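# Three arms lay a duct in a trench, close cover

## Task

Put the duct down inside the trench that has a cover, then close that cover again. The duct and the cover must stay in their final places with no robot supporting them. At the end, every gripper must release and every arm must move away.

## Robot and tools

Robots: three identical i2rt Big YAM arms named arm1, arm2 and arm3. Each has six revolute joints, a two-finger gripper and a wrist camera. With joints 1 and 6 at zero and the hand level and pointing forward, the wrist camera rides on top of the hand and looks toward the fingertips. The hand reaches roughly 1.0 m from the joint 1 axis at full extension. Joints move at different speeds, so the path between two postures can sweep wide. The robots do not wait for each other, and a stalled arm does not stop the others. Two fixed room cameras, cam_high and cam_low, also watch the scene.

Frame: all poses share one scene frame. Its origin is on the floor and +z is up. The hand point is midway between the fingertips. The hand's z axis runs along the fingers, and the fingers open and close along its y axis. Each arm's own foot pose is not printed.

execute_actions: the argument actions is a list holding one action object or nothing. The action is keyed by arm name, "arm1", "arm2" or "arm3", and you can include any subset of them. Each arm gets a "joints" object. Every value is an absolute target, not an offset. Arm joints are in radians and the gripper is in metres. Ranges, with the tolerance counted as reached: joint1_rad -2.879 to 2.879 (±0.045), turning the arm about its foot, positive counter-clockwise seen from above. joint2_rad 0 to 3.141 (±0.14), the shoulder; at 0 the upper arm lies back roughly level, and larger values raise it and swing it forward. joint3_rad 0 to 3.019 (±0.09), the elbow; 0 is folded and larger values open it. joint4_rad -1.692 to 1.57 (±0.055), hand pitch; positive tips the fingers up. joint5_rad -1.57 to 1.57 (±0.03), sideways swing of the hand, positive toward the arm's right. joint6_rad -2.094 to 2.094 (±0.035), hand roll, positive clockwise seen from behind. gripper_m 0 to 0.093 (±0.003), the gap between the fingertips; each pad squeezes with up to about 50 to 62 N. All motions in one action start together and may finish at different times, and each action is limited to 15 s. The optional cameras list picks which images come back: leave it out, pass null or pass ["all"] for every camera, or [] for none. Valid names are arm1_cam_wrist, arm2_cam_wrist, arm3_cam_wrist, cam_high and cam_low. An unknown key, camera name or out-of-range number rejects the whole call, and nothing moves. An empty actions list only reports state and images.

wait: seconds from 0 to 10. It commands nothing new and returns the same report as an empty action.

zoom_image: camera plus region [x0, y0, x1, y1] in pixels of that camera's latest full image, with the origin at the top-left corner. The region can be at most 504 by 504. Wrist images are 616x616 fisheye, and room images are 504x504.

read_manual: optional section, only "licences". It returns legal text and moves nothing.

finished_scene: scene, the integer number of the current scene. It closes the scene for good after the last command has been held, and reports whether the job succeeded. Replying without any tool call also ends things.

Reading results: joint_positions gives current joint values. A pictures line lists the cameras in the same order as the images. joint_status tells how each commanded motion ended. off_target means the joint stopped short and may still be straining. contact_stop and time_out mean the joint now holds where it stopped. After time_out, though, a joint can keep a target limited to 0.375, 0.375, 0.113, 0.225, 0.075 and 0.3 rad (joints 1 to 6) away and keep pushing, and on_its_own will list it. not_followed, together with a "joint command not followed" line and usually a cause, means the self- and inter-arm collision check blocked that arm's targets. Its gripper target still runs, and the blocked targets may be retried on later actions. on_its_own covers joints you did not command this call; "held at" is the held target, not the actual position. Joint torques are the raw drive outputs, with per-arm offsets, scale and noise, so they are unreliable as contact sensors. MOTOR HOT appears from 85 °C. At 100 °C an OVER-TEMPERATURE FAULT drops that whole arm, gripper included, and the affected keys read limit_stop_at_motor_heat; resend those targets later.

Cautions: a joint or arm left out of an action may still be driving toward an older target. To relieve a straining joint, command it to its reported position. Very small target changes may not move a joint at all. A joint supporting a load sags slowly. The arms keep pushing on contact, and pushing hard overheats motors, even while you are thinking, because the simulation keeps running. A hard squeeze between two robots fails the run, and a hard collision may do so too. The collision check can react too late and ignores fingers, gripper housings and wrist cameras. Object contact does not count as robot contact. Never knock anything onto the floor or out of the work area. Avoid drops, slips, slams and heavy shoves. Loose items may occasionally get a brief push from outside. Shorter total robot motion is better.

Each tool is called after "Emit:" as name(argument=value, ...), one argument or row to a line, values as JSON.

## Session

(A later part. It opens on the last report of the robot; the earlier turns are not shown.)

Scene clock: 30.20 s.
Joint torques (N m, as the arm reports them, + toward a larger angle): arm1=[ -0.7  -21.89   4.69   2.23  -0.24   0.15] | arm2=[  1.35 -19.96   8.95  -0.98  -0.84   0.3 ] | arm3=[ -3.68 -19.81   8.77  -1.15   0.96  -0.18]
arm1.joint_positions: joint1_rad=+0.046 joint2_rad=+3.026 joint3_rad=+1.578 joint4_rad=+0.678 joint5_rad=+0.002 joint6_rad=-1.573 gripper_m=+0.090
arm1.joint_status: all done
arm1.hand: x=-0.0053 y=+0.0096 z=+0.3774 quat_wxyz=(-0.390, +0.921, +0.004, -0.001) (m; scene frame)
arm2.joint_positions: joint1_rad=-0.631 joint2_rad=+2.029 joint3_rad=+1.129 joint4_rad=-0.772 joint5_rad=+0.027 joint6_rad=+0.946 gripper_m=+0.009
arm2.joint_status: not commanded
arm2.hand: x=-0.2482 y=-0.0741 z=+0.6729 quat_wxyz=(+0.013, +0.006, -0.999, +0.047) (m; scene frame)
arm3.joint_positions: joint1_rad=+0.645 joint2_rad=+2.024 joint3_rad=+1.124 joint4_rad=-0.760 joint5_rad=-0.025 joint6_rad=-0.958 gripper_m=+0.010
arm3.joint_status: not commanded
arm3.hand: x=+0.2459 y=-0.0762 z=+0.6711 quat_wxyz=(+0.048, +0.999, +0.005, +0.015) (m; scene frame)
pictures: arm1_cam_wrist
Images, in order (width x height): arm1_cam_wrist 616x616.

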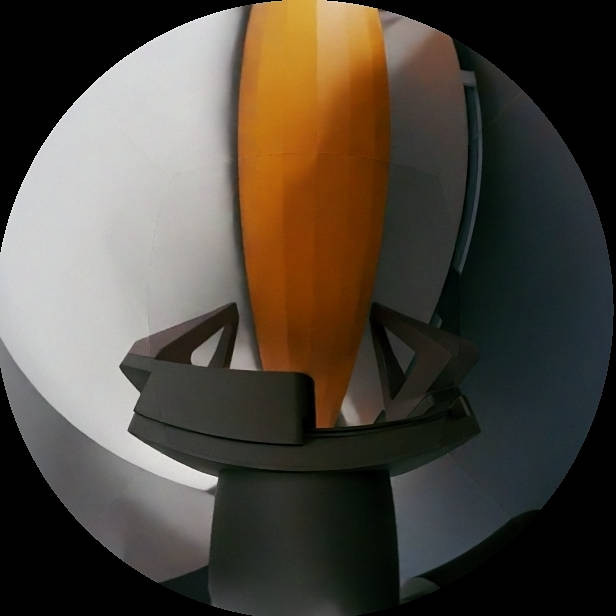

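Emit:
execute_actions(
  actions=[
    {"arm1":{"joints":{"joint2_rad":2.955,"joint3_rad":1.43,"joint4_rad":0.8}}},
  ],
  cameras=["arm1_cam_wrist"],
)

Emit:
execute_actions(
  actions=[
    {"arm1":{"joints":{"joint2_rad":2.89,"joint3_rad":1.268,"joint4_rad":0.93,"gripper_m":0.03}}},
  ],
  cameras=["arm1_cam_wrist"],
)

Scene clock: 33.07 s.
Joint torques (N m, as the arm reports them, + toward a larger angle): arm1=[ -0.84 -20.86   2.64   2.96  -0.22   0.15] | arm2=[  3.19 -19.51   8.77  -0.94  -0.85   0.25] | arm3=[ -3.7  -19.78   8.75  -1.19   0.96  -0.18]
arm1.joint_positions: joint1_rad=+0.046 joint2_rad=+2.967 joint3_rad=+1.433 joint4_rad=+0.779 joint5_rad=+0.002 joint6_rad=-1.573 gripper_m=+0.090
arm1.joint_status: all done
arm1.hand: x=-0.0051 y=-0.0194 z=+0.4004 quat_wxyz=(-0.398, +0.918, +0.004, -0.001) (m; scene frame)
arm2.joint_positions: joint1_rad=-0.631 joint2_rad=+2.029 joint3_rad=+1.129 joint4_rad=-0.772 joint5_rad=+0.027 joint6_rad=+0.946 gripper_m=+0.009
arm2.joint_status: not commanded
arm2.hand: x=-0.2482 y=-0.0741 z=+0.6729 quat_wxyz=(+0.013, +0.006, -0.999, +0.047) (m; scene frame)
arm3.joint_positions: joint1_rad=+0.645 joint2_rad=+2.024 joint3_rad=+1.124 joint4_rad=-0.760 joint5_rad=-0.025 joint6_rad=-0.958 gripper_m=+0.010
arm3.joint_status: not commanded
arm3.hand: x=+0.2459 y=-0.0762 z=+0.6711 quat_wxyz=(+0.048, +0.999, +0.005, +0.015) (m; scene frame)
pictures: arm1_cam_wrist
Images, in order (width x height): arm1_cam_wrist 616x616.

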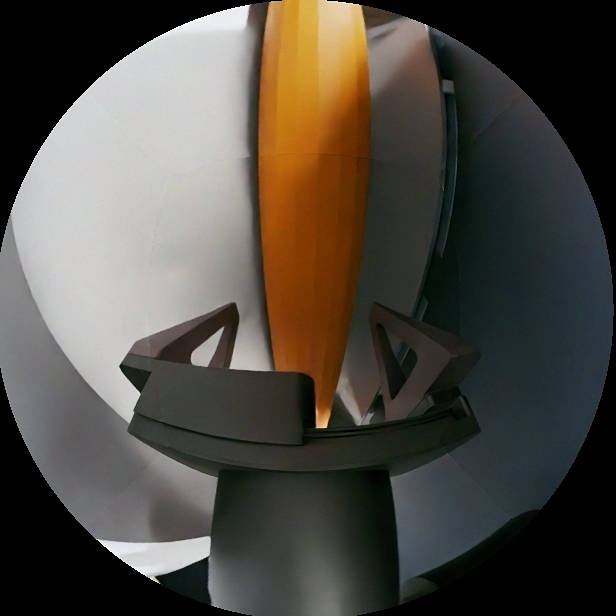

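Scene clock: 33.90 s.
Joint torques (N m, as the arm reports them, + toward a larger angle): arm1=[ -0.61 -20.03   1.77   3.16  -0.23   0.16] | arm2=[  2.6  -20.71   8.7   -0.95  -0.88   0.26] | arm3=[ -3.68 -19.8    8.77  -1.14   0.96  -0.19]
arm1.joint_positions: joint1_rad=+0.046 joint2_rad=+2.902 joint3_rad=+1.271 joint4_rad=+0.909 joint5_rad=+0.002 joint6_rad=-1.572 gripper_m=+0.030
arm1.joint_status: all done
arm1.hand: x=-0.0047 y=-0.0520 z=+0.4318 quat_wxyz=(-0.412, +0.911, +0.003, -0.001) (m; scene frame)
arm2.joint_positions: joint1_rad=-0.631 joint2_rad=+2.029 joint3_rad=+1.129 joint4_rad=-0.772 joint5_rad=+0.027 joint6_rad=+0.946 gripper_m=+0.009
arm2.joint_status: not commanded
arm2.hand: x=-0.2482 y=-0.0741 z=+0.6729 quat_wxyz=(+0.013, +0.006, -0.999, +0.047) (m; scene frame)
arm3.joint_positions: joint1_rad=+0.645 joint2_rad=+2.024 joint3_rad=+1.124 joint4_rad=-0.760 joint5_rad=-0.025 joint6_rad=-0.958 gripper_m=+0.010
arm3.joint_status: not commanded
arm3.hand: x=+0.2459 y=-0.0762 z=+0.6711 quat_wxyz=(+0.048, +0.999, +0.005, +0.015) (m; scene frame)
pictures: arm1_cam_wrist
Images, in order (width x height): arm1_cam_wrist 616x616.

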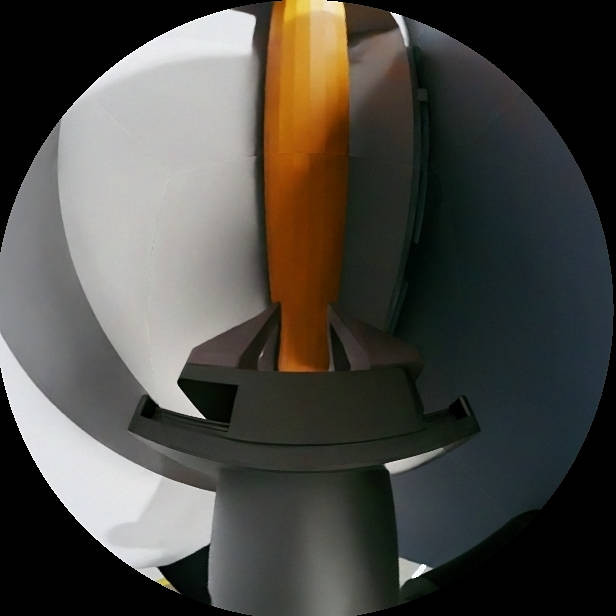

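Emit:
execute_actions(
  actions=[
    {"arm1":{"joints":{"joint2_rad":2.795,"joint3_rad":1.057,"joint4_rad":1.06}}},
  ],
  cameras=["cam_high"],
)

Scene clock: 35.10 s.
Joint torques (N m, as the arm reports them, + toward a larger angle): arm1=[ -0.58 -18.13   0.58   3.07  -0.23   0.15] | arm2=[  1.79 -20.11   8.63  -1.07  -0.91   0.28] | arm3=[ -3.7  -19.79   8.75  -1.19   0.96  -0.19]
arm1.joint_positions: joint1_rad=+0.046 joint2_rad=+2.799 joint3_rad=+1.058 joint4_rad=+1.041 joint5_rad=+0.002 joint6_rad=-1.572 gripper_m=+0.030
arm1.joint_status: all done
arm1.hand: x=-0.0042 y=-0.0944 z=+0.4802 quat_wxyz=(-0.423, +0.906, +0.003, -0.001) (m; scene frame)
arm2.joint_positions: joint1_rad=-0.631 joint2_rad=+2.029 joint3_rad=+1.129 joint4_rad=-0.772 joint5_rad=+0.027 joint6_rad=+0.946 gripper_m=+0.009
arm2.joint_status: not commanded
arm2.hand: x=-0.2482 y=-0.0741 z=+0.6729 quat_wxyz=(+0.013, +0.006, -0.999, +0.047) (m; scene frame)
arm3.joint_positions: joint1_rad=+0.645 joint2_rad=+2.024 joint3_rad=+1.124 joint4_rad=-0.760 joint5_rad=-0.025 joint6_rad=-0.958 gripper_m=+0.010
arm3.joint_status: not commanded
arm3.hand: x=+0.2459 y=-0.0762 z=+0.6711 quat_wxyz=(+0.048, +0.999, +0.005, +0.015) (m; scene frame)
pictures: cam_high
Images, in order (width x height): cam_high 504x504.

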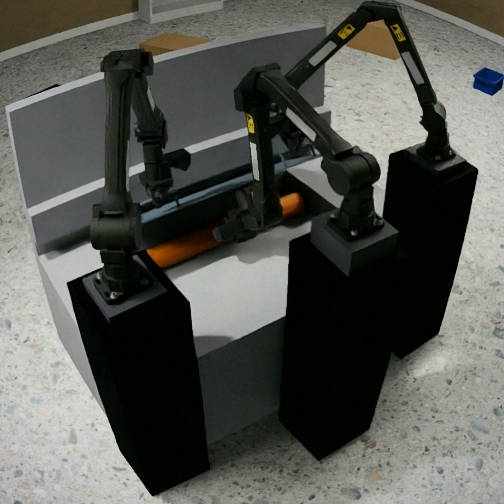

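Emit:
execute_actions(
  actions=[
    {"arm1":{"joints":{"joint2_rad":2.55,"joint3_rad":0.55,"joint4_rad":0.95}},"arm2":{"joints":{"joint1_rad":-0.655,"joint2_rad":2.0,"joint3_rad":1.02,"joint4_rad":-0.575,"joint6_rad":0.93}},"arm3":{"joints":{"joint1_rad":0.667,"joint2_rad":1.99,"joint3_rad":1.008,"joint4_rad":-0.565,"joint6_rad":-0.928}}},
  ],
  cameras=["cam_high","cam_low"],
)

Scene clock: 37.10 s.
Joint torques (N m, as the arm reports them, + toward a larger angle): arm1=[ -0.81 -12.59  -1.67   1.15  -0.25   0.12] | arm2=[  0.75 -17.01   3.89   0.05  -0.53   0.16] | arm3=[ -2.13 -16.55   4.06   0.15   0.56  -0.07]
arm1.joint_positions: joint1_rad=+0.046 joint2_rad=+2.541 joint3_rad=+0.548 joint4_rad=+0.960 joint5_rad=+0.002 joint6_rad=-1.572 gripper_m=+0.030
arm1.joint_status: all done
arm1.hand: x=-0.0026 y=-0.2775 z=+0.5497 quat_wxyz=(-0.266, +0.964, +0.004, -0.001) (m; scene frame)
arm2.joint_positions: joint1_rad=-0.667 joint2_rad=+2.043 joint3_rad=+1.019 joint4_rad=-0.580 joint5_rad=+0.017 joint6_rad=+0.910 gripper_m=+0.009
arm2.joint_status: all done
arm2.hand: x=-0.2467 y=-0.0974 z=+0.6412 quat_wxyz=(-0.002, +0.006, -1.000, +0.016) (m; scene frame)
arm3.joint_positions: joint1_rad=+0.680 joint2_rad=+2.035 joint3_rad=+1.006 joint4_rad=-0.560 joint5_rad=-0.015 joint6_rad=-0.922 gripper_m=+0.010
arm3.joint_status: all done
arm3.hand: x=+0.2460 y=-0.1011 z=+0.6400 quat_wxyz=(+0.016, +1.000, +0.005, -0.001) (m; scene frame)
pictures: cam_high, cam_low
Images, in order (width x height): cam_high 504x504, cam_low 504x504.

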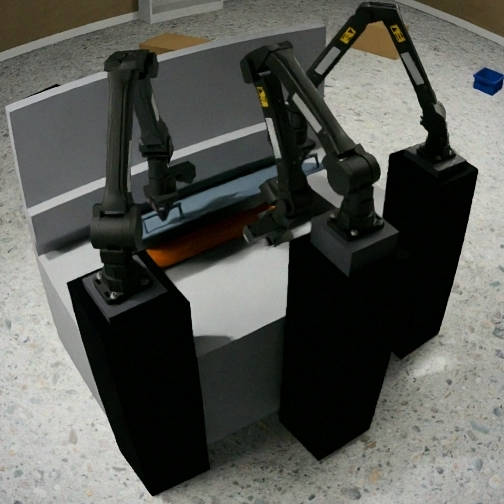

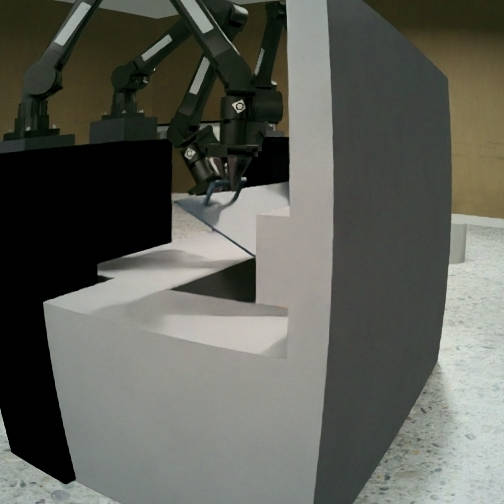

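Emit:
execute_actions(
  actions=[
    {"arm2":{"joints":{"joint1_rad":-0.722,"joint2_rad":2.19,"joint3_rad":0.958,"joint4_rad":-0.325,"joint6_rad":0.86}},"arm3":{"joints":{"joint1_rad":0.735,"joint2_rad":2.183,"joint3_rad":0.947,"joint4_rad":-0.315,"joint6_rad":-0.858}}},
  ],
  cameras=[],
)

Emit:
execute_actions(
  actions=[
    {"arm2":{"joints":{"joint1_rad":-0.75,"joint2_rad":2.335,"joint3_rad":0.97,"joint4_rad":-0.16,"joint6_rad":0.835}},"arm3":{"joints":{"joint1_rad":0.763,"joint2_rad":2.33,"joint3_rad":0.961,"joint4_rad":-0.155,"joint6_rad":-0.83}},"arm1":{"joints":{"joint2_rad":2.3,"joint3_rad":0.5,"joint4_rad":0.55}}},
  ],
  cameras=["cam_low"],
)

Scene clock: 38.90 s.
Joint torques (N m, as the arm reports them, + toward a larger angle): arm1=[ -0.47 -11.93  -1.84   1.14  -0.25   0.14] | arm2=[  0.75 -16.69   2.45   0.28  -0.29   0.18] | arm3=[ -2.13 -16.11   2.25   0.26   0.21  -0.03]
arm1.joint_positions: joint1_rad=+0.046 joint2_rad=+2.541 joint3_rad=+0.548 joint4_rad=+0.960 joint5_rad=+0.002 joint6_rad=-1.572 gripper_m=+0.030
arm1.joint_status: not commanded
arm1.hand: x=-0.0026 y=-0.2775 z=+0.5497 quat_wxyz=(-0.266, +0.964, +0.004, -0.001) (m; scene frame)
arm2.joint_positions: joint1_rad=-0.735 joint2_rad=+2.234 joint3_rad=+0.958 joint4_rad=-0.326 joint5_rad=+0.008 joint6_rad=+0.842 gripper_m=+0.009
arm2.joint_status: all done
arm2.hand: x=-0.2451 y=-0.1397 z=+0.5523 quat_wxyz=(+0.001, +0.005, -1.000, +0.012) (m; scene frame)
arm3.joint_positions: joint1_rad=+0.748 joint2_rad=+2.224 joint3_rad=+0.946 joint4_rad=-0.312 joint5_rad=-0.006 joint6_rad=-0.855 gripper_m=+0.010
arm3.joint_status: all done
arm3.hand: x=+0.2463 y=-0.1449 z=+0.5531 quat_wxyz=(+0.014, +1.000, +0.005, +0.004) (m; scene frame)
pictures: none
No camera images: the call's "cameras" was empty. Leave "cameras" out to get every camera's image.

Scene clock: 40.03 s.
Joint torques (N m, as the arm reports them, + toward a larger angle): arm1=[ -0.67 -12.47  -0.84   0.66  -0.27   0.09] | arm2=[  0.03 -16.27   2.24   0.17  -0.21   0.18] | arm3=[ -1.68 -15.54   1.99   0.32   0.06   0.01]
arm1.joint_positions: joint1_rad=+0.046 joint2_rad=+2.299 joint3_rad=+0.505 joint4_rad=+0.564 joint5_rad=+0.002 joint6_rad=-1.572 gripper_m=+0.030
arm1.joint_status: all done
arm1.hand: x=-0.0023 y=-0.2973 z=+0.5845 quat_wxyz=(-0.171, +0.985, +0.004, -0.001) (m; scene frame)
arm2.joint_positions: joint1_rad=-0.757 joint2_rad=+2.370 joint3_rad=+0.961 joint4_rad=-0.157 joint5_rad=+0.006 joint6_rad=+0.820 gripper_m=+0.009
arm2.joint_status: all done
arm2.hand: x=-0.2440 y=-0.1516 z=+0.4994 quat_wxyz=(-0.009, +0.006, -1.000, -0.002) (m; scene frame)
arm3.joint_positions: joint1_rad=+0.770 joint2_rad=+2.360 joint3_rad=+0.951 joint4_rad=-0.153 joint5_rad=-0.003 joint6_rad=-0.830 gripper_m=+0.010
arm3.joint_status: all done
arm3.hand: x=+0.2464 y=-0.1579 z=+0.5007 quat_wxyz=(+0.002, +1.000, +0.004, -0.004) (m; scene frame)
pictures: cam_low
Images, in order (width x height): cam_low 504x504.

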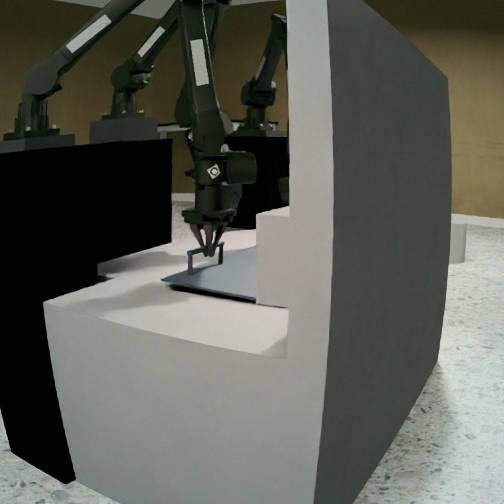

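Emit:
execute_actions(
  actions=[
    {"arm2":{"joints":{"joint2_rad":2.4,"joint3_rad":0.978,"joint4_rad":-0.13}},"arm3":{"joints":{"joint2_rad":2.392,"joint3_rad":0.968,"joint4_rad":-0.125}}},
  ],
  cameras=["cam_low"],
)

Scene clock: 41.03 s.
Joint torques (N m, as the arm reports them, + toward a larger angle): arm1=[ -0.85 -12.42  -0.9    0.57  -0.26   0.12] | arm2=[  0.32 -14.29   1.51  -0.1   -0.34   0.18] | arm3=[ -1.72 -14.19   1.44   0.31   0.2    0.  ]
arm1.joint_positions: joint1_rad=+0.046 joint2_rad=+2.299 joint3_rad=+0.505 joint4_rad=+0.564 joint5_rad=+0.002 joint6_rad=-1.572 gripper_m=+0.030
arm1.joint_status: not commanded
arm1.hand: x=-0.0023 y=-0.2973 z=+0.5845 quat_wxyz=(-0.171, +0.985, +0.004, -0.001) (m; scene frame)
arm2.joint_positions: joint1_rad=-0.758 joint2_rad=+2.410 joint3_rad=+0.972 joint4_rad=-0.126 joint5_rad=+0.010 joint6_rad=+0.819 gripper_m=+0.009
arm2.joint_status: all done
arm2.hand: x=-0.2443 y=-0.1537 z=+0.4848 quat_wxyz=(-0.012, +0.006, -1.000, -0.002) (m; scene frame)
arm3.joint_positions: joint1_rad=+0.771 joint2_rad=+2.401 joint3_rad=+0.962 joint4_rad=-0.122 joint5_rad=-0.006 joint6_rad=-0.829 gripper_m=+0.010
arm3.joint_status: all done
arm3.hand: x=+0.2470 y=-0.1603 z=+0.4860 quat_wxyz=(+0.003, +1.000, +0.004, -0.006) (m; scene frame)
pictures: cam_low
Images, in order (width x height): cam_low 504x504.

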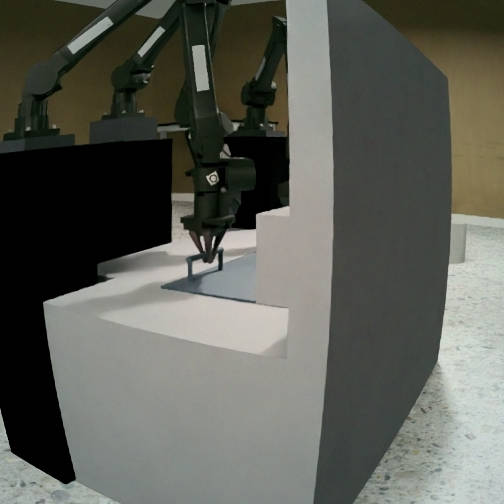

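Cover closed. Release and lift clear.

Emit:
execute_actions(
  actions=[
    {"arm2":{"joints":{"gripper_m":0.06}},"arm3":{"joints":{"gripper_m":0.06}}},
  ],
  cameras=[],
)

Emit:
execute_actions(
  actions=[
    {"arm2":{"joints":{"joint2_rad":2.05,"joint3_rad":0.85,"joint4_rad":-0.37}},"arm3":{"joints":{"joint2_rad":2.04,"joint3_rad":0.83,"joint4_rad":-0.36}},"arm1":{"joints":{"joint2_rad":2.0,"joint4_rad":0.2}}},
  ],
  cameras=["cam_high","cam_low"],
)

Scene clock: 41.97 s.
Joint torques (N m, as the arm reports them, + toward a larger angle): arm1=[ -0.67 -12.31  -0.93   0.61  -0.28   0.1 ] | arm2=[  0.55 -13.88   1.71   0.12  -0.13   0.15] | arm3=[ -1.67 -14.1    1.51   0.29   0.04  -0.01]
arm1.joint_positions: joint1_rad=+0.046 joint2_rad=+2.299 joint3_rad=+0.505 joint4_rad=+0.564 joint5_rad=+0.002 joint6_rad=-1.572 gripper_m=+0.030
arm1.joint_status: not commanded
arm1.hand: x=-0.0023 y=-0.2973 z=+0.5845 quat_wxyz=(-0.171, +0.985, +0.004, -0.001) (m; scene frame)
arm2.joint_positions: joint1_rad=-0.757 joint2_rad=+2.410 joint3_rad=+0.972 joint4_rad=-0.126 joint5_rad=+0.003 joint6_rad=+0.825 gripper_m=+0.060
arm2.joint_status: all done
arm2.hand: x=-0.2453 y=-0.1527 z=+0.4848 quat_wxyz=(-0.009, +0.003, -1.000, -0.004) (m; scene frame)
arm3.joint_positions: joint1_rad=+0.771 joint2_rad=+2.401 joint3_rad=+0.962 joint4_rad=-0.122 joint5_rad=-0.002 joint6_rad=-0.829 gripper_m=+0.060
arm3.joint_status: all done
arm3.hand: x=+0.2477 y=-0.1598 z=+0.4860 quat_wxyz=(+0.002, +1.000, +0.004, -0.005) (m; scene frame)
pictures: none
No camera images: the call's "cameras" was empty. Leave "cameras" out to get every camera's image.

Scene clock: 43.10 s.
Joint torques (N m, as the arm reports them, + toward a larger angle): arm1=[ -0.92 -11.93   2.08   0.48  -0.27   0.1 ] | arm2=[  0.12 -11.9    2.63   0.06   0.09   0.16] | arm3=[ -1.45 -11.42   3.26   0.02  -0.12   0.03]
arm1.joint_positions: joint1_rad=+0.046 joint2_rad=+2.000 joint3_rad=+0.504 joint4_rad=+0.214 joint5_rad=+0.002 joint6_rad=-1.572 gripper_m=+0.030
arm1.joint_status: all done
arm1.hand: x=-0.0023 y=-0.2804 z=+0.6507 quat_wxyz=(-0.144, +0.990, +0.004, -0.001) (m; scene frame)
arm2.joint_positions: joint1_rad=-0.752 joint2_rad=+2.048 joint3_rad=+0.850 joint4_rad=-0.360 joint5_rad=-0.003 joint6_rad=+0.829 gripper_m=+0.060
arm2.joint_status: all done
arm2.hand: x=-0.2511 y=-0.1532 z=+0.6104 quat_wxyz=(-0.009, +0.004, -1.000, -0.009) (m; scene frame)
arm3.joint_positions: joint1_rad=+0.768 joint2_rad=+2.032 joint3_rad=+0.825 joint4_rad=-0.349 joint5_rad=+0.002 joint6_rad=-0.832 gripper_m=+0.060
arm3.joint_status: all done
arm3.hand: x=+0.2553 y=-0.1641 z=+0.6115 quat_wxyz=(-0.002, +1.000, +0.004, -0.005) (m; scene frame)
pictures: cam_high, cam_low
Images, in order (width x height): cam_high 504x504, cam_low 504x504.

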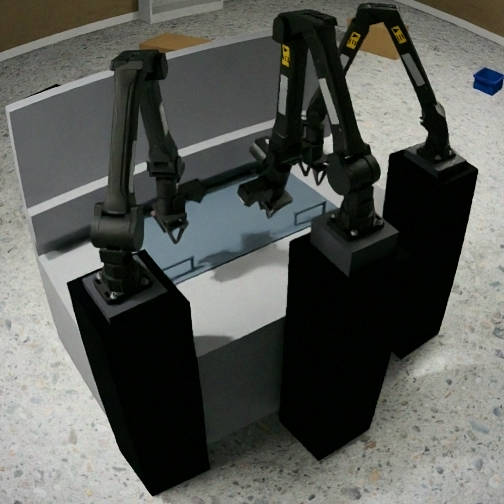

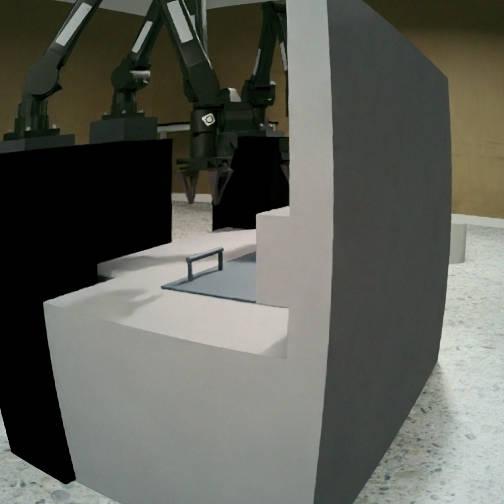

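Emit:
finished_scene(
  scene=2,
)

The scene is finished: the task was done.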